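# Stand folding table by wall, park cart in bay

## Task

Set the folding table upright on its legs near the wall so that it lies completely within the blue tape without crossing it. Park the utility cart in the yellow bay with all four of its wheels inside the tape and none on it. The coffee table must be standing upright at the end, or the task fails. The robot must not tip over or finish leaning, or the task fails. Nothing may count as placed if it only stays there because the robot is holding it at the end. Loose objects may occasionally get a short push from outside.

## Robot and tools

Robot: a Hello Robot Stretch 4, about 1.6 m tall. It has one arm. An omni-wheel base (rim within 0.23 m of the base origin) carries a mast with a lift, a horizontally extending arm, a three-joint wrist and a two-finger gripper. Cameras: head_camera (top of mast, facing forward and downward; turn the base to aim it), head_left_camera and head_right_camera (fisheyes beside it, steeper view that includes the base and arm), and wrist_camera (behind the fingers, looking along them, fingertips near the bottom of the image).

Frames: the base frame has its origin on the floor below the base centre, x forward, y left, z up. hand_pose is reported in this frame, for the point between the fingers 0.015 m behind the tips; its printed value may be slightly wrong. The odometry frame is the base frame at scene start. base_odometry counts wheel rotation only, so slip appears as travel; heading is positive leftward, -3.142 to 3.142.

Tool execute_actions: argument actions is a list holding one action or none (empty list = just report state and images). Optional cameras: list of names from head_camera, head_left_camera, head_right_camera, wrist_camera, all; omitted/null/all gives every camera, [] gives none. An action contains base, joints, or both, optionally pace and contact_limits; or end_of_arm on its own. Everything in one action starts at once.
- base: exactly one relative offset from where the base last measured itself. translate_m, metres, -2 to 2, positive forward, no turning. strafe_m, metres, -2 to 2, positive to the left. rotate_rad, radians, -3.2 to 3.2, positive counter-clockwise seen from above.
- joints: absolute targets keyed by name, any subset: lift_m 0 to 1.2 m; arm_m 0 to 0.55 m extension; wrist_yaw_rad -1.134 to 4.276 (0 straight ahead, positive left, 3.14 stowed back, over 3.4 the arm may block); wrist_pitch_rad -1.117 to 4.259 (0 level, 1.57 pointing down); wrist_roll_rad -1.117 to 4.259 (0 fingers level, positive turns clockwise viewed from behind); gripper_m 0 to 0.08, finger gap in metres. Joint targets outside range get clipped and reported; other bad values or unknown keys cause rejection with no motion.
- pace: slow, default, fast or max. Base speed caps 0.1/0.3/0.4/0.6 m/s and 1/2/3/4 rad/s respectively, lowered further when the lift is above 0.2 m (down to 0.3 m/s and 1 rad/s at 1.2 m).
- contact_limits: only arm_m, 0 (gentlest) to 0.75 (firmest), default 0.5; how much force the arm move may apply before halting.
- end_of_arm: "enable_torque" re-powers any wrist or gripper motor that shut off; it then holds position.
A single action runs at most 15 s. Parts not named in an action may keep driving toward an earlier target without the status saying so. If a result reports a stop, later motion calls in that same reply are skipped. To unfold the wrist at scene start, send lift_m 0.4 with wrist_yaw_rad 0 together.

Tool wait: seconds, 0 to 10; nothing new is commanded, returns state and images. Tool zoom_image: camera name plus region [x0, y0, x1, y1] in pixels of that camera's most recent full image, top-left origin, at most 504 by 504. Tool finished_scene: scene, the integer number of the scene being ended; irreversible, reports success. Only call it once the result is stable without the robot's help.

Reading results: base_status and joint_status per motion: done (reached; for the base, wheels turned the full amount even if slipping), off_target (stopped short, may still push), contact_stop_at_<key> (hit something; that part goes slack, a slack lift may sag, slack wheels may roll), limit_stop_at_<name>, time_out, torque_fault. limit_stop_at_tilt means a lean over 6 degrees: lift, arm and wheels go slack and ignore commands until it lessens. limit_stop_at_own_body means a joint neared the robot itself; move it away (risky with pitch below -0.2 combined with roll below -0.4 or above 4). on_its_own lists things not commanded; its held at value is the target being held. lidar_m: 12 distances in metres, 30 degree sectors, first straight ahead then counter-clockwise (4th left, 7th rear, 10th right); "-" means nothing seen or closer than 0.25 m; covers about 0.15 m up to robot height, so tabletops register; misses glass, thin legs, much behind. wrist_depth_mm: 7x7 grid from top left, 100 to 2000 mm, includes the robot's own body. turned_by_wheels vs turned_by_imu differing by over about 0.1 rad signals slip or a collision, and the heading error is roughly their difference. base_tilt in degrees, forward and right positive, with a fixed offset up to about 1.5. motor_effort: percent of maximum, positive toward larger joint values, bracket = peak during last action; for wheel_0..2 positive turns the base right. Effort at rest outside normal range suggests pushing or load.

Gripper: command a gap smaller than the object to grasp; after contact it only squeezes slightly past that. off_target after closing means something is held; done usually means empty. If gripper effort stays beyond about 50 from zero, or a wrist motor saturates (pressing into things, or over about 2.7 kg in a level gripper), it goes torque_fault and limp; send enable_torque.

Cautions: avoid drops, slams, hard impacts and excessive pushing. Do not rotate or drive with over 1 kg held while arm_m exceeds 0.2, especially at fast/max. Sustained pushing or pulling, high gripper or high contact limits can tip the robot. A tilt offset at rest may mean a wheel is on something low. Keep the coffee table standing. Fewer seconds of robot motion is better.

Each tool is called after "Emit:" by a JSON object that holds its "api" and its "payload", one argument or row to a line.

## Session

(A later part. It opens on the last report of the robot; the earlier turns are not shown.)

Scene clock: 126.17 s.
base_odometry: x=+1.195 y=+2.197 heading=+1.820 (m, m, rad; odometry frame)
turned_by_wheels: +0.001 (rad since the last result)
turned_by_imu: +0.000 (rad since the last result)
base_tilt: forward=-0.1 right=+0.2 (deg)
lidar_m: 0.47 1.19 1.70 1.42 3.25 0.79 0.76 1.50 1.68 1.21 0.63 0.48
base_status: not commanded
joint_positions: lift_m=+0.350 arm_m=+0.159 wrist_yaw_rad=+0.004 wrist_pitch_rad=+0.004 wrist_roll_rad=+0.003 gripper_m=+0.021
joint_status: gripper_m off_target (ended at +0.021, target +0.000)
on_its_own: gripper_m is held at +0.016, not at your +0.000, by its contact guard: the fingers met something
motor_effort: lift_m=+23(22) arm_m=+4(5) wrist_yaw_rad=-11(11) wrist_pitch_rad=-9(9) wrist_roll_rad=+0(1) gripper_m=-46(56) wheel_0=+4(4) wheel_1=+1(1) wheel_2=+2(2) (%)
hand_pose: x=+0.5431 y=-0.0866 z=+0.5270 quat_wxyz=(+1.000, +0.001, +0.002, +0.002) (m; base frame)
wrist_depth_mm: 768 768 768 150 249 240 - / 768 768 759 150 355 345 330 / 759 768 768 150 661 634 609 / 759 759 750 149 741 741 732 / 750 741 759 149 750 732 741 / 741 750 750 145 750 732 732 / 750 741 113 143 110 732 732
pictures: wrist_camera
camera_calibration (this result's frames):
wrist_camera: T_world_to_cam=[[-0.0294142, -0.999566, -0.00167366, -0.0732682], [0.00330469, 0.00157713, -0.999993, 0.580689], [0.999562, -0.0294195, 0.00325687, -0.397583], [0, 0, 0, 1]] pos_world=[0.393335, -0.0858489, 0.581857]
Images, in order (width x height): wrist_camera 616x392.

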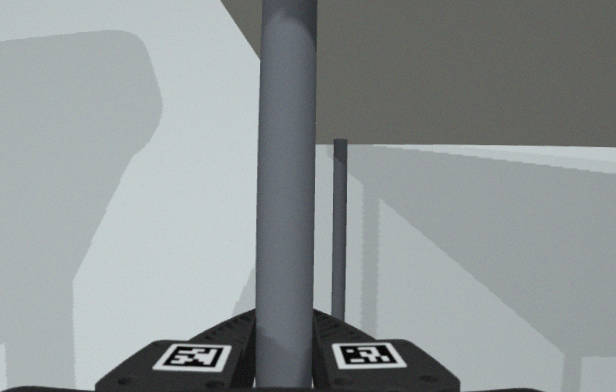

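Emit:
{"api": "execute_actions", "payload": {
  "actions": [
    {"base":{"translate_m":-0.22},"pace":"slow"}
  ],
  "cameras": ["wrist_camera"]
}}

Emit:
{"api": "execute_actions", "payload": {
  "actions": [
    {"joints":{"gripper_m":0.08}}
  ],
  "cameras": []
}}

Emit:
{"api": "execute_actions", "payload": {
  "actions": [
    {"joints":{"arm_m":0}}
  ]
}}

Emit:
{"api": "execute_actions", "payload": {
  "actions": [
    {"base":{"rotate_rad":1.57}}
  ]
}}

Scene clock: 136.27 s.
base_odometry: x=+1.250 y=+1.984 heading=+1.820 (m, m, rad; odometry frame)
turned_by_wheels: +0.000 (rad since the last result)
turned_by_imu: -0.003 (rad since the last result)
base_tilt: forward=-0.2 right=+0.3 (deg)
lidar_m: 0.48 1.37 1.72 1.44 0.78 0.56 0.55 1.32 1.57 1.58 0.68 0.51
base_status: done
joint_positions: lift_m=+0.350 arm_m=+0.160 wrist_yaw_rad=+0.002 wrist_pitch_rad=+0.005 wrist_roll_rad=+0.003 gripper_m=+0.021
joint_status: not commanded
on_its_own: gripper_m is held at +0.016, not at your +0.000, by its contact guard: the fingers met something
motor_effort: lift_m=+23(23) arm_m=+0(4) wrist_yaw_rad=-7(21) wrist_pitch_rad=-12(11) wrist_roll_rad=+2(1) gripper_m=-46(47) wheel_0=-5(7) wheel_1=-3(2) wheel_2=+5(11) (%)
hand_pose: x=+0.5438 y=-0.0869 z=+0.5268 quat_wxyz=(+1.000, +0.001, +0.003, +0.001) (m; base frame)
wrist_depth_mm: 991 991 634 153 248 241 - / 976 976 960 152 357 343 332 / 976 991 960 152 654 621 597 / 991 960 946 151 960 976 946 / 976 960 960 151 976 946 946 / 960 976 960 147 976 960 931 / 931 960 111 146 110 960 946
pictures: wrist_camera
camera_calibration (this result's frames):
wrist_camera: T_world_to_cam=[[-0.0308049, -0.999524, -0.00162573, -0.0728092], [0.0022378, 0.00155753, -0.999996, 0.58104], [0.999523, -0.0308084, 0.00218875, -0.397826], [0, 0, 0, 1]] pos_world=[0.394093, -0.0859359, 0.58179]
Images, in order (width x height): wrist_camera 616x392.

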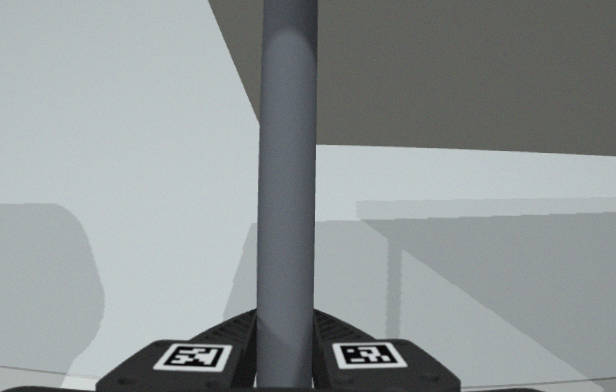

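Scene clock: 137.50 s.
base_odometry: x=+1.250 y=+1.984 heading=+1.820 (m, m, rad; odometry frame)
turned_by_wheels: +0.000 (rad since the last result)
turned_by_imu: +0.000 (rad since the last result)
base_tilt: forward=-0.1 right=+0.3 (deg)
lidar_m: 0.49 1.39 1.76 1.42 0.74 0.54 0.54 1.33 1.59 1.59 0.69 0.51
base_status: not commanded
joint_positions: lift_m=+0.350 arm_m=+0.160 wrist_yaw_rad=+0.000 wrist_pitch_rad=+0.005 wrist_roll_rad=+0.003 gripper_m=+0.080
joint_status: all done
motor_effort: lift_m=+23(23) arm_m=-1(1) wrist_yaw_rad=+0(5) wrist_pitch_rad=-10(12) wrist_roll_rad=+0(1) gripper_m=+1(48) wheel_0=+0(5) wheel_1=+0(3) wheel_2=+2(5) (%)
hand_pose: x=+0.5436 y=-0.0873 z=+0.5269 quat_wxyz=(+1.000, +0.001, +0.003, +0.000) (m; base frame)
wrist_depth_mm: 976 991 991 153 249 241 - / 976 960 976 152 355 343 332 / 991 976 976 151 661 627 609 / 976 976 991 151 960 976 976 / 976 960 991 151 976 976 976 / 960 960 960 151 960 946 960 / - 110 946 150 126 110 960
pictures: none
No camera images: the call's "cameras" was empty. Leave "cameras" out to get every camera's image.

Scene clock: 139.03 s.
base_odometry: x=+1.250 y=+1.984 heading=+1.820 (m, m, rad; odometry frame)
turned_by_wheels: +0.000 (rad since the last result)
turned_by_imu: +0.000 (rad since the last result)
base_tilt: forward=-0.2 right=+0.3 (deg)
lidar_m: 0.46 1.41 1.76 1.42 0.76 0.57 0.54 1.34 1.58 1.59 0.69 0.50
base_status: not commanded
joint_positions: lift_m=+0.350 arm_m=+0.001 wrist_yaw_rad=+0.000 wrist_pitch_rad=+0.005 wrist_roll_rad=+0.003 gripper_m=+0.080
joint_status: all done
motor_effort: lift_m=+23(23) arm_m=-5(4) wrist_yaw_rad=+1(1) wrist_pitch_rad=-10(11) wrist_roll_rad=+2(1) gripper_m=+1(1) wheel_0=+0(0) wheel_1=+0(0) wheel_2=+2(2) (%)
hand_pose: x=+0.3849 y=-0.0874 z=+0.5270 quat_wxyz=(+1.000, +0.001, +0.002, +0.000) (m; base frame)
wrist_depth_mm: 1182 1138 1160 273 277 278 282 / 1118 1138 1138 325 351 338 329 / 1118 1138 1138 569 654 615 591 / 1118 1138 1118 1160 1118 1098 1098 / 1098 1118 1098 1138 1118 1118 1098 / 1098 1098 1138 1098 1098 1118 1118 / - 110 1098 1118 126 110 1078
pictures: head_camera, head_left_camera, head_right_camera, wrist_camera
camera_calibration (this result's frames):
wrist_camera: T_world_to_cam=[[-0.0332874, -0.999444, -0.00165591, -0.0772544], [0.0030887, 0.00155395, -0.999994, 0.581247], [0.999441, -0.0332923, 0.00303526, -0.239639], [0, 0, 0, 1]] pos_world=[0.235139, -0.0860928, 0.581843]
Images, in order (width x height): head_camera 420x560, head_left_camera 420x672, head_right_camera 420x672, wrist_camera 616x392.

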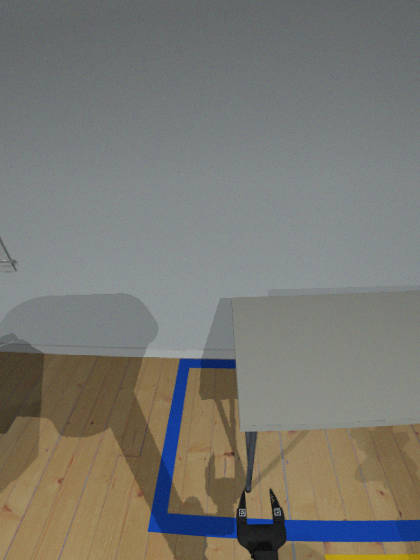

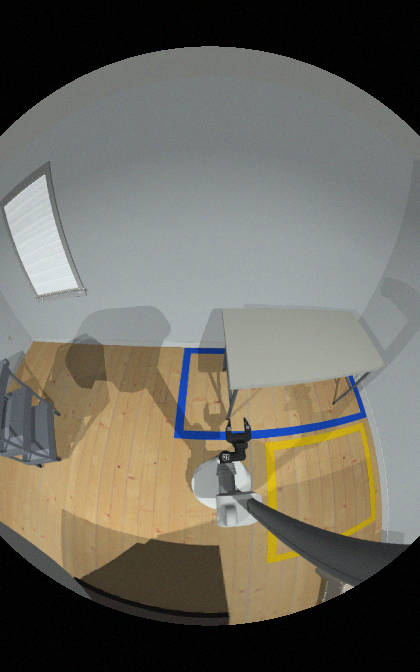

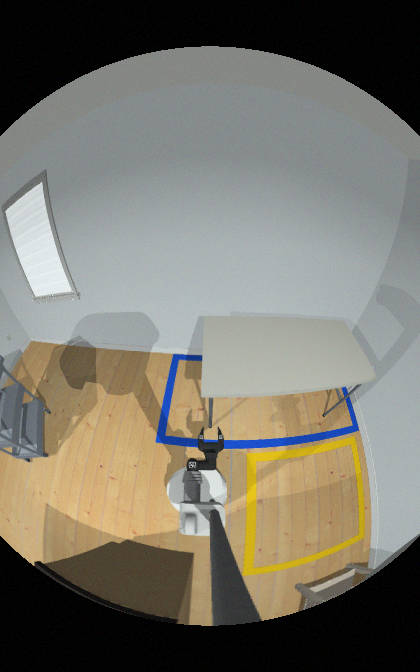

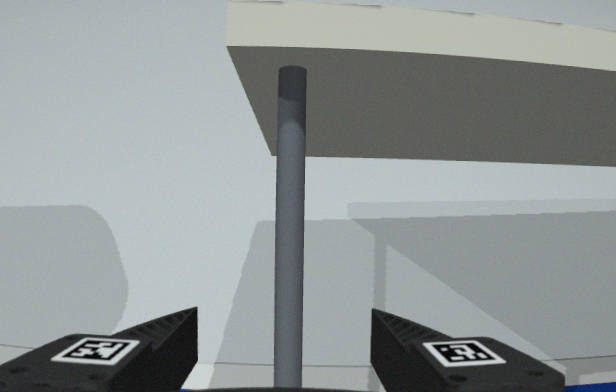

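Scene clock: 141.10 s.
base_odometry: x=+1.250 y=+1.984 heading=-2.893 (m, m, rad; odometry frame)
turned_by_wheels: +1.570 (rad since the last result)
turned_by_imu: +1.558 (rad since the last result)
base_tilt: forward=-0.2 right=+0.2 (deg)
lidar_m: 1.41 0.77 0.57 0.54 1.29 1.63 1.59 0.68 0.50 0.48 1.43 1.72
base_status: done
joint_positions: lift_m=+0.350 arm_m=+0.001 wrist_yaw_rad=+0.000 wrist_pitch_rad=+0.005 wrist_roll_rad=+0.003 gripper_m=+0.080
joint_status: not commanded
motor_effort: lift_m=+23(23) arm_m=-5(5) wrist_yaw_rad=+1(0) wrist_pitch_rad=-9(9) wrist_roll_rad=+1(0) gripper_m=+1(1) wheel_0=+1(7) wheel_1=+0(5) wheel_2=+2(7) (%)
hand_pose: x=+0.3849 y=-0.0874 z=+0.5270 quat_wxyz=(+1.000, +0.001, +0.002, +0.000) (m; base frame)
wrist_depth_mm: - - - - - - 1808 / - - - - - - 1808 / - - - 1576 - - 1756 / - - - - - - 1756 / - - - - - - 1863 / 1921 1921 1618 1576 1661 - 1756 / - 110 1281 1366 126 110 1366
pictures: head_camera, head_left_camera, head_right_camera, wrist_camera
camera_calibration (this result's frames):
wrist_camera: T_world_to_cam=[[-0.0332405, -0.999446, -0.00165714, -0.0772612], [0.00308848, 0.00155533, -0.999994, 0.581252], [0.999443, -0.0332455, 0.00303507, -0.239656], [0, 0, 0, 1]] pos_world=[0.235159, -0.0860899, 0.581848]
Images, in order (width x height): head_camera 420x560, head_left_camera 420x672, head_right_camera 420x672, wrist_camera 616x392.

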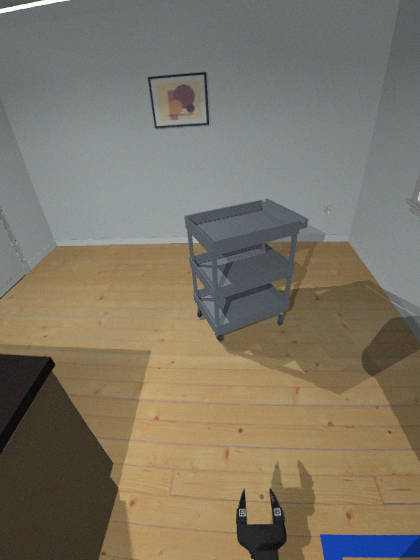

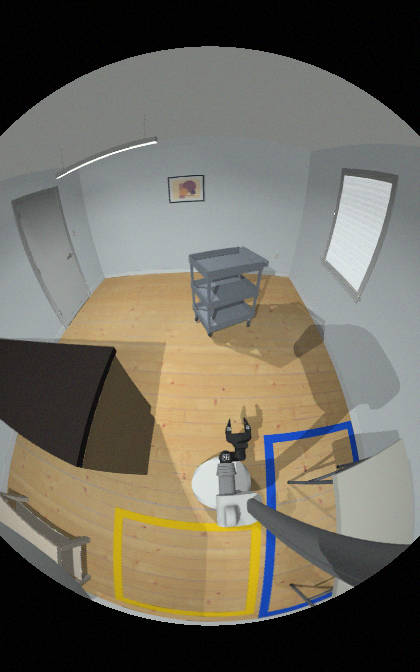

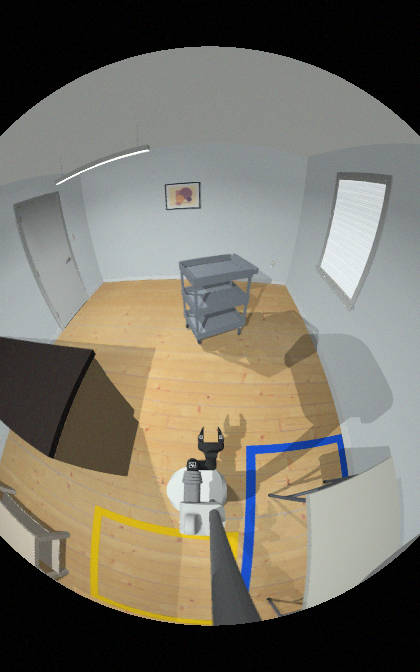

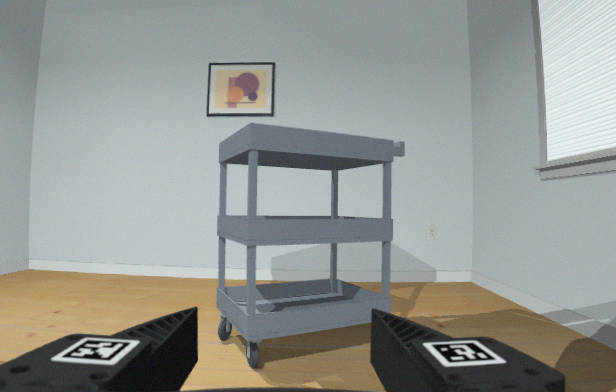

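Emit:
{"api": "execute_actions", "payload": {
  "actions": [
    {"base":{"translate_m":0.9},"joints":{"lift_m":0.47}}
  ],
  "cameras": []
}}

Emit:
{"api": "execute_actions", "payload": {
  "actions": [
    {"base":{"strafe_m":0.135}}
  ],
  "cameras": ["wrist_camera","head_left_camera"]
}}

Scene clock: 153.17 s.
base_odometry: x=+0.377 y=+1.762 heading=-2.893 (m, m, rad; odometry frame)
turned_by_wheels: +0.000 (rad since the last result)
turned_by_imu: -0.002 (rad since the last result)
base_tilt: forward=-0.2 right=+0.3 (deg)
lidar_m: 0.53 2.33 2.38 0.97 0.61 0.79 1.94 1.07 1.36 1.38 1.44 0.66
base_status: done
joint_positions: lift_m=+0.470 arm_m=+0.001 wrist_yaw_rad=+0.000 wrist_pitch_rad=+0.005 wrist_roll_rad=+0.003 gripper_m=+0.080
joint_status: all done
motor_effort: lift_m=+23(25) arm_m=-5(5) wrist_yaw_rad=+1(1) wrist_pitch_rad=-9(9) wrist_roll_rad=+0(1) gripper_m=+0(0) wheel_0=-1(4) wheel_1=+0(6) wheel_2=+2(9) (%)
hand_pose: x=+0.3849 y=-0.0874 z=+0.6470 quat_wxyz=(+1.000, +0.001, +0.002, +0.000) (m; base frame)
wrist_depth_mm: - - - - - - 1863 / - - 347 392 466 - 1921 / - 469 387 407 455 535 1661 / - - - - 1983 1921 1808 / - - - 1983 1983 1921 1808 / 1921 741 750 820 809 634 1863 / - 110 436 404 126 110 1661
pictures: none
No camera images: the call's "cameras" was empty. Leave "cameras" out to get every camera's image.

Scene clock: 154.83 s.
base_odometry: x=+0.410 y=+1.631 heading=-2.893 (m, m, rad; odometry frame)
turned_by_wheels: +0.000 (rad since the last result)
turned_by_imu: -0.001 (rad since the last result)
base_tilt: forward=-0.2 right=+0.3 (deg)
lidar_m: 0.53 2.35 2.23 0.88 0.48 0.60 2.47 1.13 1.35 1.50 1.58 0.60
base_status: done
joint_positions: lift_m=+0.470 arm_m=+0.001 wrist_yaw_rad=+0.000 wrist_pitch_rad=+0.005 wrist_roll_rad=+0.003 gripper_m=+0.080
joint_status: not commanded
motor_effort: lift_m=+23(23) arm_m=-5(4) wrist_yaw_rad=+1(1) wrist_pitch_rad=-9(9) wrist_roll_rad=+0(1) gripper_m=+1(1) wheel_0=+0(7) wheel_1=-1(9) wheel_2=+1(1) (%)
hand_pose: x=+0.3849 y=-0.0874 z=+0.6470 quat_wxyz=(+1.000, +0.001, +0.002, +0.000) (m; base frame)
wrist_depth_mm: - - - - - - - / - - - 332 375 477 - / - - 591 340 392 449 517 / - - - 759 - 1983 1921 / - - - 1983 - 1983 1983 / - - 723 741 842 723 647 / - 110 439 521 126 109 508
pictures: head_left_camera, wrist_camera
camera_calibration (this result's frames):
wrist_camera: T_world_to_cam=[[-0.0332426, -0.999446, -0.00165748, -0.0770626], [0.00308851, 0.00155566, -0.999994, 0.70123], [0.999443, -0.0332475, 0.00303509, -0.239998], [0, 0, 0, 1]] pos_world=[0.235137, -0.0860901, 0.701827]
Images, in order (width x height): head_left_camera 420x672, wrist_camera 616x392.

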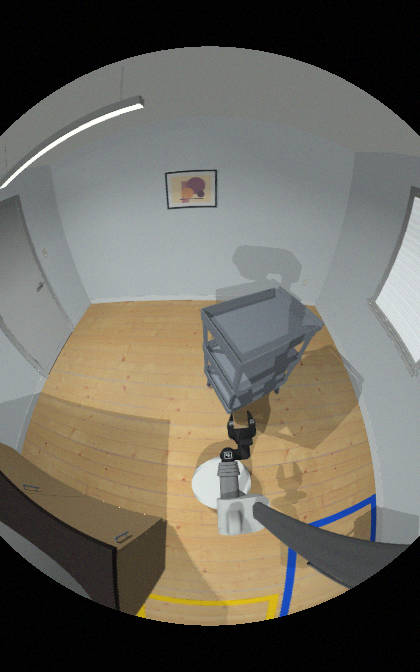

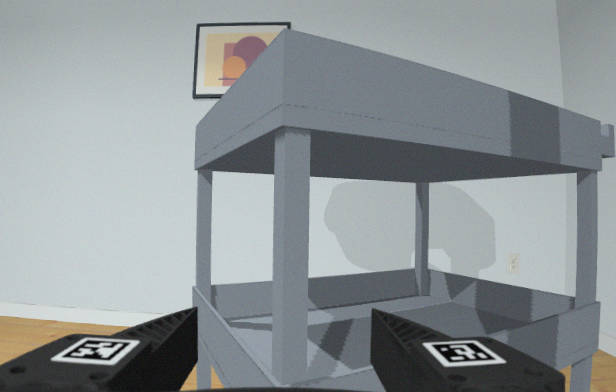

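Emit:
{"api": "execute_actions", "payload": {
  "actions": [
    {"base":{"translate_m":0.2}}
  ],
  "cameras": []
}}

Emit:
{"api": "execute_actions", "payload": {
  "actions": [
    {"joints":{"gripper_m":0.015}}
  ],
  "cameras": []
}}

Emit:
{"api": "execute_actions", "payload": {
  "actions": [
    {"base":{"translate_m":-0.5},"pace":"slow"}
  ],
  "cameras": ["wrist_camera","head_left_camera"]
}}

Scene clock: 164.20 s.
base_odometry: x=+0.216 y=+1.582 heading=-2.893 (m, m, rad; odometry frame)
turned_by_wheels: +0.000 (rad since the last result)
turned_by_imu: -0.001 (rad since the last result)
base_tilt: forward=-0.3 right=+0.2 (deg)
lidar_m: 0.34 2.14 2.22 1.59 0.63 0.61 2.69 1.29 1.57 1.52 0.78 0.35
base_status: done
joint_positions: lift_m=+0.470 arm_m=+0.001 wrist_yaw_rad=+0.000 wrist_pitch_rad=+0.005 wrist_roll_rad=+0.003 gripper_m=+0.080
joint_status: not commanded
motor_effort: lift_m=+23(23) arm_m=-5(5) wrist_yaw_rad=-2(0) wrist_pitch_rad=-9(10) wrist_roll_rad=+0(2) gripper_m=+0(0) wheel_0=+0(4) wheel_1=-1(5) wheel_2=+1(9) (%)
hand_pose: x=+0.3849 y=-0.0874 z=+0.6470 quat_wxyz=(+1.000, +0.001, +0.002, +0.000) (m; base frame)
wrist_depth_mm: 1863 1921 178 130 148 167 - / 1863 1863 229 130 204 196 193 / 1808 1863 387 129 373 357 349 / 1863 1863 1921 129 1863 1756 1808 / 1808 1808 1863 128 1808 1756 1808 / 1808 1863 569 128 707 699 603 / - 110 477 127 126 110 544
pictures: none
No camera images: the call's "cameras" was empty. Leave "cameras" out to get every camera's image.

Scene clock: 165.40 s.
base_odometry: x=+0.216 y=+1.582 heading=-2.893 (m, m, rad; odometry frame)
turned_by_wheels: +0.000 (rad since the last result)
turned_by_imu: -0.001 (rad since the last result)
base_tilt: forward=-0.2 right=+0.3 (deg)
lidar_m: 0.33 2.15 2.22 1.61 0.65 0.61 2.69 1.30 1.56 1.51 0.82 0.35
base_status: not commanded
joint_positions: lift_m=+0.470 arm_m=+0.001 wrist_yaw_rad=-0.001 wrist_pitch_rad=+0.005 wrist_roll_rad=+0.003 gripper_m=+0.030
joint_status: gripper_m off_target (ended at +0.030, target +0.015)
on_its_own: gripper_m is held at +0.025, not at your +0.015, by its contact guard: the fingers met something
motor_effort: lift_m=+23(23) arm_m=-5(5) wrist_yaw_rad=+3(7) wrist_pitch_rad=-9(9) wrist_roll_rad=+1(0) gripper_m=-39(38) wheel_0=-1(1) wheel_1=-1(1) wheel_2=+0(1) (%)
hand_pose: x=+0.3848 y=-0.0876 z=+0.6470 quat_wxyz=(+1.000, +0.001, +0.002, -0.001) (m; base frame)
wrist_depth_mm: 1863 1863 170 131 148 168 - / 1863 1808 229 131 203 198 195 / 1863 1808 332 130 375 357 347 / 1808 1863 1808 130 1808 1921 1808 / 1808 1863 1808 129 1863 1756 1708 / 1756 1863 525 129 715 707 609 / 1576 1618 122 124 105 554 539
pictures: none
No camera images: the call's "cameras" was empty. Leave "cameras" out to get every camera's image.

Scene clock: 171.67 s.
base_odometry: x=+0.701 y=+1.705 heading=-2.893 (m, m, rad; odometry frame)
turned_by_wheels: +0.000 (rad since the last result)
turned_by_imu: -0.001 (rad since the last result)
base_tilt: forward=-0.2 right=+0.3 (deg)
lidar_m: 0.35 2.68 2.24 0.37 0.42 0.61 2.19 0.91 0.92 1.48 1.57 0.33
base_status: done
joint_positions: lift_m=+0.470 arm_m=+0.001 wrist_yaw_rad=+0.004 wrist_pitch_rad=+0.005 wrist_roll_rad=+0.003 gripper_m=+0.031
joint_status: not commanded
on_its_own: gripper_m is held at +0.025, not at your +0.015, by its contact guard: the fingers met something
motor_effort: lift_m=+23(23) arm_m=-5(5) wrist_yaw_rad=-9(9) wrist_pitch_rad=-10(10) wrist_roll_rad=-1(0) gripper_m=-44(45) wheel_0=+0(4) wheel_1=+0(3) wheel_2=+4(8) (%)
hand_pose: x=+0.3852 y=-0.0867 z=+0.6469 quat_wxyz=(+1.000, +0.001, +0.002, +0.002) (m; base frame)
wrist_depth_mm: - - 161 133 159 206 276 / - 324 196 134 204 218 268 / - 466 329 134 368 355 347 / - - - 133 - - - / - - - 133 - - - / - 530 544 132 768 683 1255 / 1537 442 119 125 106 554 539
pictures: head_left_camera, wrist_camera
camera_calibration (this result's frames):
wrist_camera: T_world_to_cam=[[-0.0296543, -0.999559, -0.00172988, -0.0776336], [0.00293334, 0.00164361, -0.999994, 0.701264], [0.999556, -0.0296592, 0.00288331, -0.239919], [0, 0, 0, 1]] pos_world=[0.235453, -0.0858677, 0.701818]
Images, in order (width x height): head_left_camera 420x672, wrist_camera 616x392.

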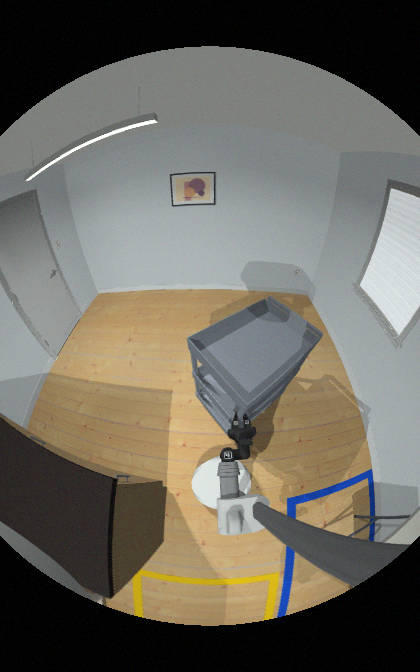

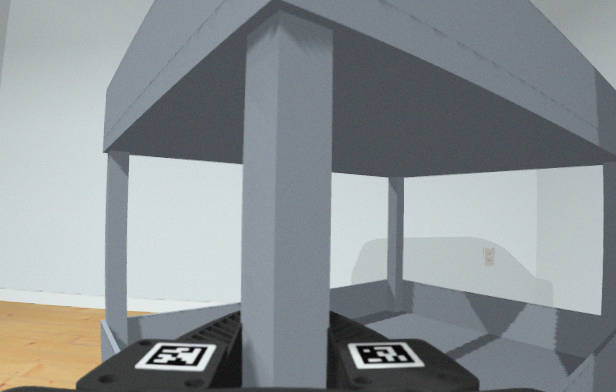

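Emit:
{"api": "execute_actions", "payload": {
  "actions": [
    {"base":{"translate_m":-0.6},"pace":"slow"}
  ],
  "cameras": ["head_left_camera"]
}}

Emit:
{"api": "execute_actions", "payload": {
  "actions": [
    {"base":{"translate_m":-1.25},"pace":"slow"}
  ],
  "cameras": ["head_left_camera"]
}}

Scene clock: 183.80 s.
base_odometry: x=+1.282 y=+1.853 heading=-2.893 (m, m, rad; odometry frame)
turned_by_wheels: +0.000 (rad since the last result)
turned_by_imu: -0.002 (rad since the last result)
base_tilt: forward=-0.1 right=+0.2 (deg)
lidar_m: 0.32 0.57 0.43 0.41 1.21 1.41 1.58 0.90 0.64 0.61 1.55 0.37
base_status: done
joint_positions: lift_m=+0.470 arm_m=+0.001 wrist_yaw_rad=+0.003 wrist_pitch_rad=+0.005 wrist_roll_rad=+0.003 gripper_m=+0.032
joint_status: not commanded
on_its_own: gripper_m is held at +0.025, not at your +0.015, by its contact guard: the fingers met something
motor_effort: lift_m=+23(23) arm_m=-5(5) wrist_yaw_rad=-8(10) wrist_pitch_rad=-10(10) wrist_roll_rad=+2(1) gripper_m=-48(47) wheel_0=+0(5) wheel_1=-1(4) wheel_2=+4(7) (%)
hand_pose: x=+0.3852 y=-0.0867 z=+0.6469 quat_wxyz=(+1.000, +0.001, +0.002, +0.002) (m; base frame)
wrist_depth_mm: - 212 155 137 181 - - / 332 227 190 137 205 310 - / 402 387 330 137 370 392 1863 / 421 - - 138 - - 1863 / - - - 137 - - 1808 / 418 - 574 136 741 654 1921 / 427 473 120 131 106 512 1537
pictures: head_left_camera
Images, in order (width x height): head_left_camera 420x672.

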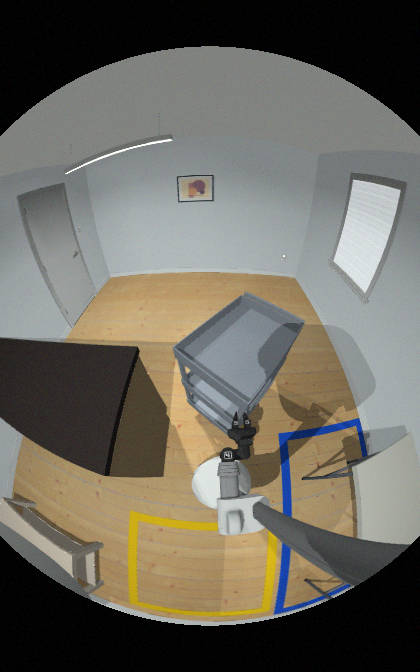

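action 0: "base": translate_m = -1.25 would last too long for one action: at the pace "slow" translate_m can be at most 0.766 in either direction: name a faster pace, or command the rest in another action

Emit:
{"api": "execute_actions", "payload": {
  "actions": [
    {"base":{"strafe_m":-0.1},"pace":"slow"}
  ],
  "cameras": []
}}

Emit:
{"api": "execute_actions", "payload": {
  "actions": [
    {"base":{"translate_m":-0.6},"pace":"slow"}
  ],
  "cameras": ["head_left_camera"]
}}

Emit:
{"api": "execute_actions", "payload": {
  "actions": [
    {"base":{"translate_m":-0.68},"pace":"slow"}
  ],
  "cameras": ["head_left_camera"]
}}

Scene clock: 192.73 s.
base_odometry: x=+1.258 y=+1.950 heading=-2.893 (m, m, rad; odometry frame)
turned_by_wheels: +0.000 (rad since the last result)
turned_by_imu: -0.001 (rad since the last result)
base_tilt: forward=-0.1 right=+0.3 (deg)
lidar_m: 0.35 0.54 0.52 0.50 1.27 1.53 1.59 0.76 0.49 0.51 1.47 0.37
base_status: done
joint_positions: lift_m=+0.470 arm_m=+0.001 wrist_yaw_rad=+0.004 wrist_pitch_rad=+0.004 wrist_roll_rad=+0.003 gripper_m=+0.032
joint_status: not commanded
on_its_own: gripper_m is held at +0.025, not at your +0.015, by its contact guard: the fingers met something
motor_effort: lift_m=+23(23) arm_m=-4(4) wrist_yaw_rad=-10(15) wrist_pitch_rad=-8(9) wrist_roll_rad=+1(1) gripper_m=-46(48) wheel_0=+2(7) wheel_1=-1(6) wheel_2=+1(2) (%)
hand_pose: x=+0.3850 y=-0.0867 z=+0.6471 quat_wxyz=(+1.000, +0.001, +0.002, +0.002) (m; base frame)
wrist_depth_mm: 231 181 150 137 206 - 1808 / 244 206 190 137 225 - 1863 / 382 389 332 137 373 569 1863 / - - - 136 - - 1863 / - - - 136 - - 1808 / - - 621 136 715 1983 1921 / 445 484 119 129 106 1397 1661
pictures: none
No camera images: the call's "cameras" was empty. Leave "cameras" out to get every camera's image.

Scene clock: 200.00 s.
base_odometry: x=+1.839 y=+2.097 heading=-2.893 (m, m, rad; odometry frame)
turned_by_wheels: +0.000 (rad since the last result)
turned_by_imu: -0.005 (rad since the last result)
base_tilt: forward=-0.2 right=+0.3 (deg)
lidar_m: 0.36 0.55 0.87 1.03 1.10 1.03 0.98 0.74 0.49 0.50 0.53 0.35
base_status: done
joint_positions: lift_m=+0.470 arm_m=+0.001 wrist_yaw_rad=-0.003 wrist_pitch_rad=+0.005 wrist_roll_rad=+0.003 gripper_m=+0.032
joint_status: not commanded
on_its_own: gripper_m is held at +0.025, not at your +0.015, by its contact guard: the fingers met something
motor_effort: lift_m=+23(23) arm_m=-4(4) wrist_yaw_rad=+9(11) wrist_pitch_rad=-9(10) wrist_roll_rad=+1(1) gripper_m=-47(47) wheel_0=-4(5) wheel_1=-3(3) wheel_2=+2(9) (%)
hand_pose: x=+0.3844 y=-0.0881 z=+0.6470 quat_wxyz=(+1.000, +0.001, +0.002, -0.002) (m; base frame)
wrist_depth_mm: 303 206 156 140 189 - 1808 / 306 227 190 139 215 347 1863 / 384 389 329 139 375 430 1756 / 891 - - 139 - - 1756 / 878 - - 138 - - 1756 / 466 - 585 138 741 647 1756 / 442 473 120 132 105 554 1618
pictures: head_left_camera
Images, in order (width x height): head_left_camera 420x672.

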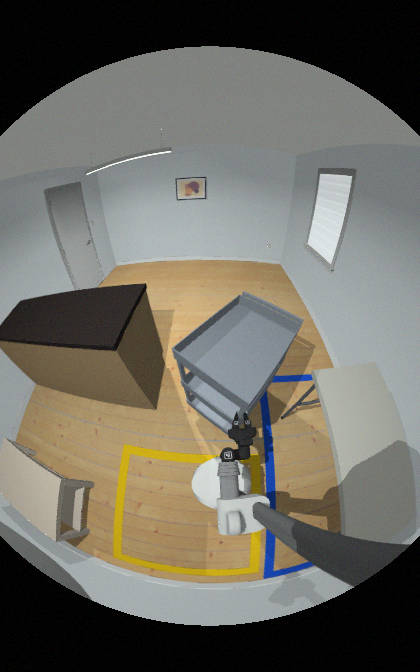

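Scene clock: 208.07 s.
base_odometry: x=+2.498 y=+2.264 heading=-2.893 (m, m, rad; odometry frame)
turned_by_wheels: +0.000 (rad since the last result)
turned_by_imu: -0.005 (rad since the last result)
base_tilt: forward=-0.2 right=+0.2 (deg)
lidar_m: 0.33 0.61 1.13 1.08 0.42 0.32 0.31 0.33 0.53 0.47 0.53 0.36
base_status: done
joint_positions: lift_m=+0.470 arm_m=+0.001 wrist_yaw_rad=-0.002 wrist_pitch_rad=+0.005 wrist_roll_rad=+0.003 gripper_m=+0.032
joint_status: not commanded
on_its_own: gripper_m is held at +0.025, not at your +0.015, by its contact guard: the fingers met something
motor_effort: lift_m=+23(23) arm_m=-4(4) wrist_yaw_rad=+6(7) wrist_pitch_rad=-10(10) wrist_roll_rad=+1(1) gripper_m=-48(46) wheel_0=-4(6) wheel_1=-3(7) wheel_2=+1(6) (%)
hand_pose: x=+0.3846 y=-0.0877 z=+0.6469 quat_wxyz=(+1.000, +0.001, +0.002, -0.001) (m; base frame)
wrist_depth_mm: - 245 162 140 178 276 1708 / - 254 207 141 205 271 1661 / 1025 387 332 141 373 357 512 / 1060 1366 - 141 - - 549 / 1060 1366 - 141 - - 1537 / 1025 1098 564 140 741 676 564 / 427 469 120 134 106 549 488
pictures: head_left_camera
Images, in order (width x height): head_left_camera 420x672.

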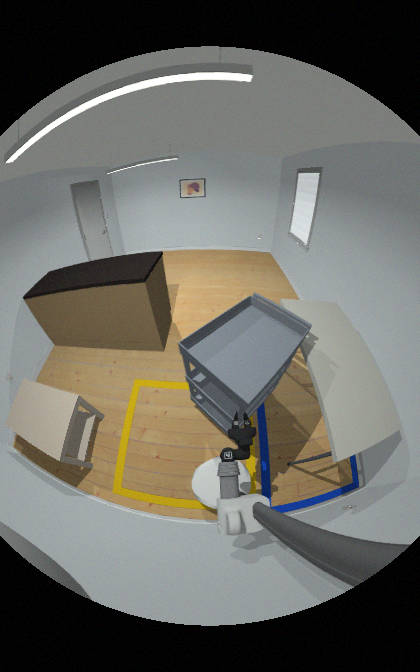

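Emit:
{"api": "execute_actions", "payload": {
  "actions": [
    {"base":{"strafe_m":0.72},"pace":"slow"}
  ],
  "cameras": ["head_left_camera"]
}}

Emit:
{"api": "execute_actions", "payload": {
  "actions": [
    {"base":{"rotate_rad":-0.6},"pace":"slow"}
  ],
  "cameras": ["head_left_camera"]
}}

Scene clock: 220.27 s.
base_odometry: x=+2.675 y=+1.566 heading=-2.894 (m, m, rad; odometry frame)
turned_by_wheels: +0.000 (rad since the last result)
turned_by_imu: -0.010 (rad since the last result)
base_tilt: forward=-0.2 right=+0.3 (deg)
lidar_m: 0.35 0.51 0.36 0.36 0.40 0.31 0.26 0.32 0.45 0.52 0.36 0.33
base_status: done
joint_positions: lift_m=+0.470 arm_m=+0.001 wrist_yaw_rad=-0.003 wrist_pitch_rad=+0.004 wrist_roll_rad=+0.003 gripper_m=+0.027
joint_status: not commanded
on_its_own: gripper_m is held at +0.025, not at your +0.015, by its contact guard: the fingers met something
motor_effort: lift_m=+23(23) arm_m=-4(4) wrist_yaw_rad=+10(17) wrist_pitch_rad=-9(9) wrist_roll_rad=-2(1) gripper_m=-16(47) wheel_0=-3(8) wheel_1=+0(3) wheel_2=-1(3) (%)
hand_pose: x=+0.3844 y=-0.0881 z=+0.6470 quat_wxyz=(+1.000, +0.001, +0.002, -0.002) (m; base frame)
wrist_depth_mm: - - - 151 143 138 - / - - - 162 202 196 191 / 1098 1098 1078 161 375 357 375 / 1078 1098 1098 160 - - - / 1078 1078 1098 159 - - - / 1060 1078 1060 156 - - - / 1060 1060 124 154 106 508 484
pictures: head_left_camera
Images, in order (width x height): head_left_camera 420x672.

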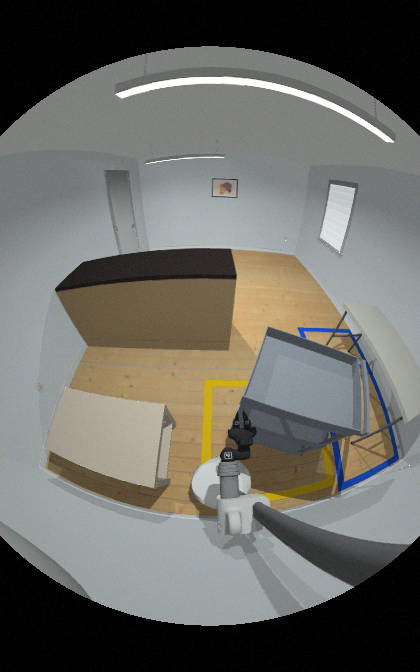

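Scene clock: 222.10 s.
base_odometry: x=+2.675 y=+1.566 heading=+2.789 (m, m, rad; odometry frame)
turned_by_wheels: -0.600 (rad since the last result)
turned_by_imu: -0.593 (rad since the last result)
base_tilt: forward=-0.1 right=+0.3 (deg)
lidar_m: 0.39 1.26 0.53 0.38 0.34 0.42 0.30 0.26 0.28 0.42 1.07 0.41
base_status: done
joint_positions: lift_m=+0.470 arm_m=+0.001 wrist_yaw_rad=+0.000 wrist_pitch_rad=+0.004 wrist_roll_rad=+0.003 gripper_m=+0.026
joint_status: not commanded
on_its_own: gripper_m is held at +0.025, not at your +0.015, by its contact guard: the fingers met something
motor_effort: lift_m=+23(23) arm_m=-4(4) wrist_yaw_rad=-1(44) wrist_pitch_rad=-7(8) wrist_roll_rad=+0(0) gripper_m=-3(17) wheel_0=+0(12) wheel_1=+1(6) wheel_2=+0(9) (%)
hand_pose: x=+0.3847 y=-0.0873 z=+0.6471 quat_wxyz=(+1.000, +0.001, +0.002, +0.000) (m; base frame)
wrist_depth_mm: - - 314 177 193 236 287 / - - 306 187 203 240 283 / - - 394 186 366 355 345 / - - - 183 1308 1756 1537 / - - - 183 - 1921 1537 / 1863 - 591 180 768 723 627 / 1499 1618 120 185 111 544 544
pictures: head_left_camera
Images, in order (width x height): head_left_camera 420x672.

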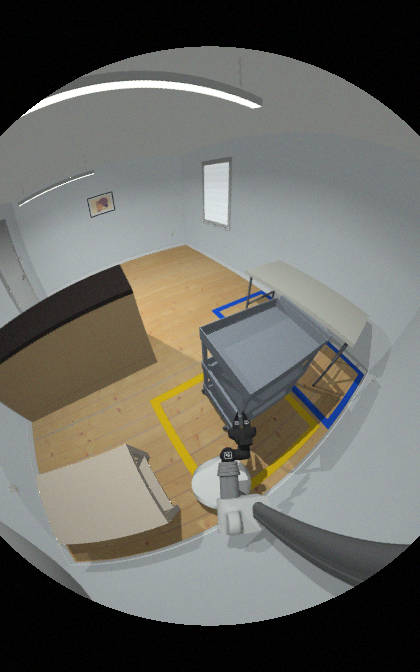

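Slipped out and pushed it away; regrip and pull back.

Emit:
{"api": "execute_actions", "payload": {
  "actions": [
    {"joints":{"gripper_m":0.08}}
  ],
  "cameras": ["wrist_camera"]
}}

Emit:
{"api": "execute_actions", "payload": {
  "actions": [
    {"joints":{"arm_m":0.07}}
  ],
  "cameras": []
}}

Emit:
{"api": "execute_actions", "payload": {
  "actions": [
    {"joints":{"gripper_m":0.015}}
  ],
  "cameras": ["wrist_camera"]
}}

Emit:
{"api": "execute_actions", "payload": {
  "actions": [
    {"joints":{"arm_m":0},"pace":"slow"}
  ],
  "cameras": []
}}

Emit:
{"api": "execute_actions", "payload": {
  "actions": [
    {"base":{"rotate_rad":0.45},"pace":"slow"}
  ],
  "cameras": []
}}

Emit:
{"api": "execute_actions", "payload": {
  "actions": [
    {"joints":{"gripper_m":0.08}}
  ]
}}

Scene clock: 234.83 s.
base_odometry: x=+2.675 y=+1.566 heading=+2.789 (m, m, rad; odometry frame)
turned_by_wheels: +0.000 (rad since the last result)
turned_by_imu: -0.001 (rad since the last result)
base_tilt: forward=-0.2 right=+0.2 (deg)
lidar_m: 0.34 1.25 0.56 0.39 0.36 0.42 0.28 0.25 0.26 0.41 1.11 0.39
base_status: not commanded
joint_positions: lift_m=+0.470 arm_m=+0.001 wrist_yaw_rad=+0.000 wrist_pitch_rad=+0.004 wrist_roll_rad=+0.003 gripper_m=+0.080
joint_status: all done
motor_effort: lift_m=+23(23) arm_m=-4(4) wrist_yaw_rad=+0(2) wrist_pitch_rad=-8(8) wrist_roll_rad=+0(0) gripper_m=+0(3) wheel_0=+1(1) wheel_1=+1(1) wheel_2=+0(0) (%)
hand_pose: x=+0.3847 y=-0.0873 z=+0.6471 quat_wxyz=(+1.000, +0.001, +0.002, +0.000) (m; base frame)
wrist_depth_mm: - - 315 176 193 236 287 / - - 304 187 203 238 281 / - - 387 185 364 355 347 / - - - 185 1308 1708 1537 / - - - 183 - 1921 1537 / 1921 - 621 181 750 723 634 / - 110 517 180 126 110 539
pictures: wrist_camera
camera_calibration (this result's frames):
wrist_camera: T_world_to_cam=[[-0.0328189, -0.99946, -0.00174751, -0.0770826], [0.00359946, 0.00163025, -0.999992, 0.701148], [0.999455, -0.0328249, 0.00354402, -0.240165], [0, 0, 0, 1]] pos_world=[0.23498, -0.0860674, 0.701859]
Images, in order (width x height): wrist_camera 616x392.

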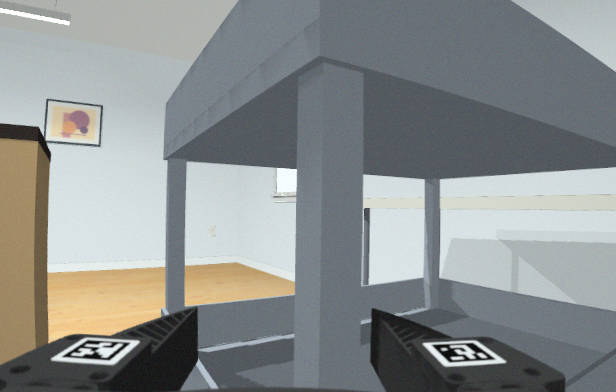

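Scene clock: 235.97 s.
base_odometry: x=+2.675 y=+1.566 heading=+2.789 (m, m, rad; odometry frame)
turned_by_wheels: +0.000 (rad since the last result)
turned_by_imu: +0.000 (rad since the last result)
base_tilt: forward=-0.2 right=+0.3 (deg)
lidar_m: 0.40 1.29 0.55 0.37 0.35 0.45 0.28 0.25 0.28 0.40 1.09 0.39
base_status: not commanded
joint_positions: lift_m=+0.470 arm_m=+0.069 wrist_yaw_rad=+0.000 wrist_pitch_rad=+0.004 wrist_roll_rad=+0.003 gripper_m=+0.080
joint_status: all done
motor_effort: lift_m=+23(23) arm_m=+5(6) wrist_yaw_rad=+1(0) wrist_pitch_rad=-8(8) wrist_roll_rad=+0(0) gripper_m=+1(1) wheel_0=+1(1) wheel_1=+1(1) wheel_2=+0(0) (%)
hand_pose: x=+0.4528 y=-0.0874 z=+0.6470 quat_wxyz=(+1.000, +0.001, +0.002, +0.000) (m; base frame)
wrist_depth_mm: - - 198 124 118 145 - / - - 232 123 118 198 194 / - - 392 122 117 366 353 / - - - 121 116 1025 1499 / - - - 120 116 1756 1537 / - - - 119 116 691 597 / - 110 512 118 110 110 539
pictures: none
No camera images: the call's "cameras" was empty. Leave "cameras" out to get every camera's image.

Scene clock: 237.17 s.
base_odometry: x=+2.675 y=+1.566 heading=+2.789 (m, m, rad; odometry frame)
turned_by_wheels: +0.000 (rad since the last result)
turned_by_imu: +0.000 (rad since the last result)
base_tilt: forward=-0.2 right=+0.3 (deg)
lidar_m: 0.38 1.27 0.53 0.37 0.34 0.40 0.28 0.27 0.31 0.40 1.08 0.41
base_status: not commanded
joint_positions: lift_m=+0.470 arm_m=+0.069 wrist_yaw_rad=+0.001 wrist_pitch_rad=+0.004 wrist_roll_rad=+0.003 gripper_m=+0.031
joint_status: gripper_m off_target (ended at +0.031, target +0.015)
on_its_own: gripper_m is held at +0.026, not at your +0.015, by its contact guard: the fingers met something
motor_effort: lift_m=+23(23) arm_m=+4(4) wrist_yaw_rad=-2(10) wrist_pitch_rad=-8(8) wrist_roll_rad=-1(2) gripper_m=-39(37) wheel_0=+2(2) wheel_1=+0(0) wheel_2=-1(1) (%)
hand_pose: x=+0.4530 y=-0.0872 z=+0.6471 quat_wxyz=(+1.000, +0.001, +0.002, +0.001) (m; base frame)
wrist_depth_mm: - - 151 113 145 153 - / - - 192 112 206 199 193 / - - 334 112 377 362 349 / - - - 112 - 1060 1499 / - - - 112 - 1708 1499 / - - 512 111 715 683 591 / 1576 1618 109 110 106 549 535
pictures: wrist_camera
camera_calibration (this result's frames):
wrist_camera: T_world_to_cam=[[-0.0320396, -0.999485, -0.00201725, -0.0748587], [0.00352196, 0.00190537, -0.999992, 0.700945], [0.99948, -0.0320465, 0.0034591, -0.308219], [0, 0, 0, 1]] pos_world=[0.303192, -0.086033, 0.701855]
Images, in order (width x height): wrist_camera 616x392.

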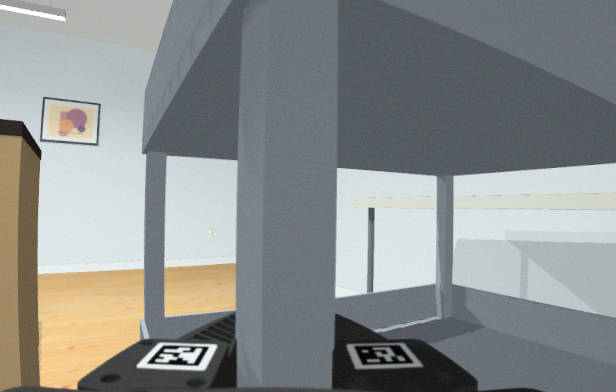

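Scene clock: 239.13 s.
base_odometry: x=+2.675 y=+1.566 heading=+2.790 (m, m, rad; odometry frame)
turned_by_wheels: +0.000 (rad since the last result)
turned_by_imu: -0.001 (rad since the last result)
base_tilt: forward=-0.1 right=+0.3 (deg)
lidar_m: 0.32 1.27 0.55 0.39 0.34 0.42 0.30 0.27 0.30 0.42 0.90 0.36
base_status: not commanded
joint_positions: lift_m=+0.470 arm_m=+0.002 wrist_yaw_rad=+0.004 wrist_pitch_rad=+0.006 wrist_roll_rad=+0.003 gripper_m=+0.031
joint_status: all done
on_its_own: gripper_m is held at +0.026, not at your +0.015, by its contact guard: the fingers met something
motor_effort: lift_m=+23(23) arm_m=-6(5) wrist_yaw_rad=-10(12) wrist_pitch_rad=-12(12) wrist_roll_rad=-3(3) gripper_m=-40(40) wheel_0=+1(2) wheel_1=+1(1) wheel_2=+1(1) (%)
hand_pose: x=+0.3855 y=-0.0866 z=+0.6468 quat_wxyz=(+1.000, +0.001, +0.003, +0.002) (m; base frame)
wrist_depth_mm: - - 150 113 144 156 - / - - 190 113 205 198 193 / - - 334 112 379 364 351 / - - - 112 - 1756 1537 / - - - 112 - 1921 1576 / 1863 - 517 111 741 707 574 / 1464 1537 109 110 105 549 535
pictures: none
No camera images: the call's "cameras" was empty. Leave "cameras" out to get every camera's image.

Scene clock: 240.77 s.
base_odometry: x=+2.675 y=+1.566 heading=-3.044 (m, m, rad; odometry frame)
turned_by_wheels: +0.450 (rad since the last result)
turned_by_imu: +0.444 (rad since the last result)
base_tilt: forward=-0.2 right=+0.3 (deg)
lidar_m: 0.30 0.59 0.40 0.37 0.46 0.31 0.26 0.25 0.37 0.86 0.40 0.33
base_status: done
joint_positions: lift_m=+0.470 arm_m=+0.001 wrist_yaw_rad=-0.003 wrist_pitch_rad=+0.005 wrist_roll_rad=+0.003 gripper_m=+0.028
joint_status: not commanded
on_its_own: gripper_m is held at +0.026, not at your +0.015, by its contact guard: the fingers met something
motor_effort: lift_m=+23(23) arm_m=-4(6) wrist_yaw_rad=+10(16) wrist_pitch_rad=-10(12) wrist_roll_rad=-2(1) gripper_m=-18(39) wheel_0=-1(8) wheel_1=-2(2) wheel_2=-2(6) (%)
hand_pose: x=+0.3846 y=-0.0880 z=+0.6469 quat_wxyz=(+1.000, +0.001, +0.002, -0.001) (m; base frame)
wrist_depth_mm: - - - 119 143 139 - / - - - 119 204 196 191 / 1008 1042 1060 118 373 359 349 / 1008 1042 1060 118 - - - / 991 1025 1060 117 - - - / 991 1008 1060 117 - - - / 991 1008 117 115 106 508 504
pictures: none
No camera images: the call's "cameras" was empty. Leave "cameras" out to get every camera's image.

Scene clock: 241.93 s.
base_odometry: x=+2.675 y=+1.566 heading=-3.044 (m, m, rad; odometry frame)
turned_by_wheels: +0.000 (rad since the last result)
turned_by_imu: +0.000 (rad since the last result)
base_tilt: forward=-0.2 right=+0.3 (deg)
lidar_m: 0.34 0.57 0.39 0.37 0.45 0.32 0.26 0.28 0.38 0.84 0.40 0.31
base_status: not commanded
joint_positions: lift_m=+0.470 arm_m=+0.001 wrist_yaw_rad=-0.001 wrist_pitch_rad=+0.005 wrist_roll_rad=+0.003 gripper_m=+0.080
joint_status: all done
motor_effort: lift_m=+23(23) arm_m=-4(4) wrist_yaw_rad=+3(7) wrist_pitch_rad=-10(10) wrist_roll_rad=-1(0) gripper_m=+2(15) wheel_0=-1(1) wheel_1=-2(2) wheel_2=-2(2) (%)
hand_pose: x=+0.3848 y=-0.0875 z=+0.6469 quat_wxyz=(+1.000, +0.001, +0.002, +0.000) (m; base frame)
wrist_depth_mm: - - - 119 143 138 - / - - - 118 204 197 193 / 1025 1078 1078 118 375 359 349 / 991 1025 1078 118 - - - / 1008 1008 1060 117 - - - / 991 1008 1042 116 - - - / - 110 157 116 125 110 500
pictures: head_camera, head_left_camera, head_right_camera, wrist_camera
camera_calibration (this result's frames):
wrist_camera: T_world_to_cam=[[-0.033775, -0.999428, -0.00183973, -0.076854], [0.00275862, 0.00174755, -0.999995, 0.701305], [0.999426, -0.0337799, 0.00269802, -0.239741], [0, 0, 0, 1]] pos_world=[0.235072, -0.086134, 0.701806]
Images, in order (width x height): head_camera 420x560, head_left_camera 420x672, head_right_camera 420x672, wrist_camera 616x392.

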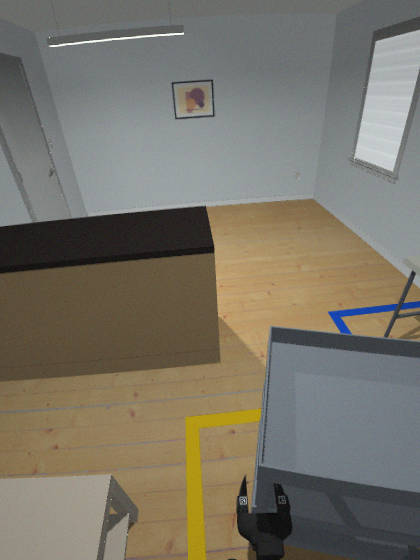

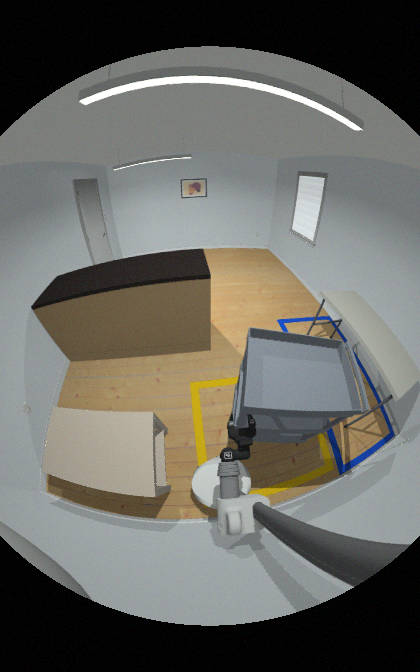

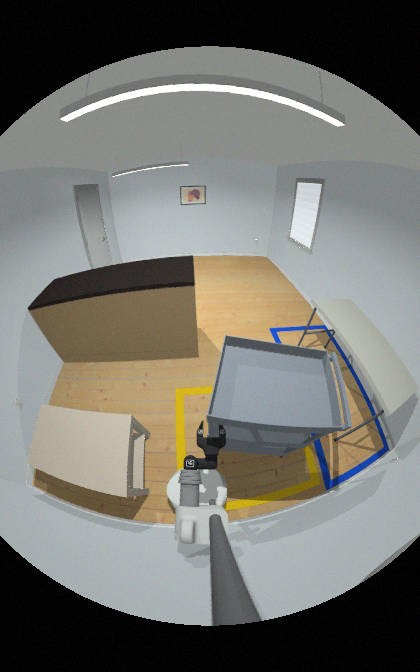

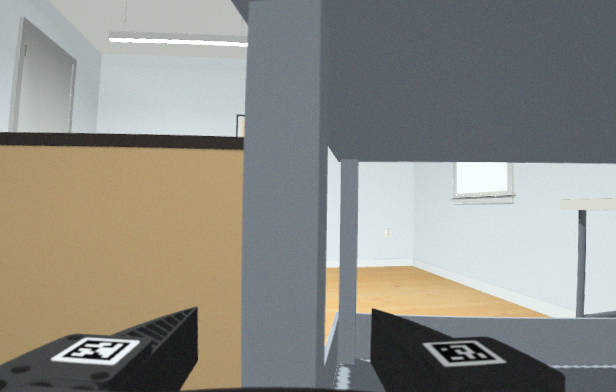

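Emit:
{"api": "execute_actions", "payload": {
  "actions": [
    {"base":{"strafe_m":0.08},"pace":"slow"}
  ],
  "cameras": []
}}

Emit:
{"api": "execute_actions", "payload": {
  "actions": [
    {"base":{"strafe_m":-0.02},"pace":"slow"}
  ],
  "cameras": []
}}

Emit:
{"api": "finished_scene", "payload": {
  "scene": 1
}}

Scene clock: 253.80 s.
base_odometry: x=+2.683 y=+1.487 heading=-3.044 (m, m, rad; odometry frame)
turned_by_wheels: +0.000 (rad since the last result)
turned_by_imu: -0.003 (rad since the last result)
base_tilt: forward=-0.2 right=+0.2 (deg)
lidar_m: 0.35 0.48 0.31 0.27 0.50 0.32 0.26 0.29 0.40 0.73 0.40 0.32
base_status: done
joint_positions: lift_m=+0.470 arm_m=+0.001 wrist_yaw_rad=-0.002 wrist_pitch_rad=+0.005 wrist_roll_rad=+0.003 gripper_m=+0.080
joint_status: not commanded
motor_effort: lift_m=+23(23) arm_m=-4(5) wrist_yaw_rad=+6(30) wrist_pitch_rad=-10(10) wrist_roll_rad=+0(0) gripper_m=+0(0) wheel_0=-4(14) wheel_1=+0(4) wheel_2=-1(2) (%)
hand_pose: x=+0.3847 y=-0.0878 z=+0.6469 quat_wxyz=(+1.000, +0.001, +0.002, -0.001) (m; base frame)
wrist_depth_mm: - - - - 137 138 - / - - - - 171 196 191 / 976 1025 1060 1098 281 359 349 / 991 1025 1060 1098 - - - / 976 1008 1042 1060 - - - / 991 991 1042 1060 525 - - / - 110 1042 1060 124 110 496
pictures: none
No camera images: the call's "cameras" was empty. Leave "cameras" out to get every camera's image.

Scene clock: 254.93 s.
base_odometry: x=+2.681 y=+1.507 heading=-3.045 (m, m, rad; odometry frame)
turned_by_wheels: +0.000 (rad since the last result)
turned_by_imu: +0.000 (rad since the last result)
base_tilt: forward=-0.1 right=+0.3 (deg)
lidar_m: 0.32 0.51 0.33 0.30 0.48 0.30 0.27 0.29 0.40 0.76 0.41 0.33
base_status: done
joint_positions: lift_m=+0.470 arm_m=+0.001 wrist_yaw_rad=-0.001 wrist_pitch_rad=+0.005 wrist_roll_rad=+0.003 gripper_m=+0.080
joint_status: not commanded
motor_effort: lift_m=+23(23) arm_m=-5(5) wrist_yaw_rad=+1(7) wrist_pitch_rad=-10(10) wrist_roll_rad=+0(2) gripper_m=-1(1) wheel_0=+0(5) wheel_1=-1(5) wheel_2=+0(1) (%)
hand_pose: x=+0.3848 y=-0.0875 z=+0.6469 quat_wxyz=(+1.000, +0.001, +0.002, +0.000) (m; base frame)
wrist_depth_mm: - - - 129 143 138 - / - - - 128 204 196 191 / 1008 1042 1098 128 375 359 349 / 991 1025 1078 127 - - - / 991 1025 1042 126 - - - / 991 1008 1042 126 - - - / - 110 1025 125 126 110 492
pictures: none
No camera images: the call's "cameras" was empty. Leave "cameras" out to get every camera's image.

The scene is finished: the task was done.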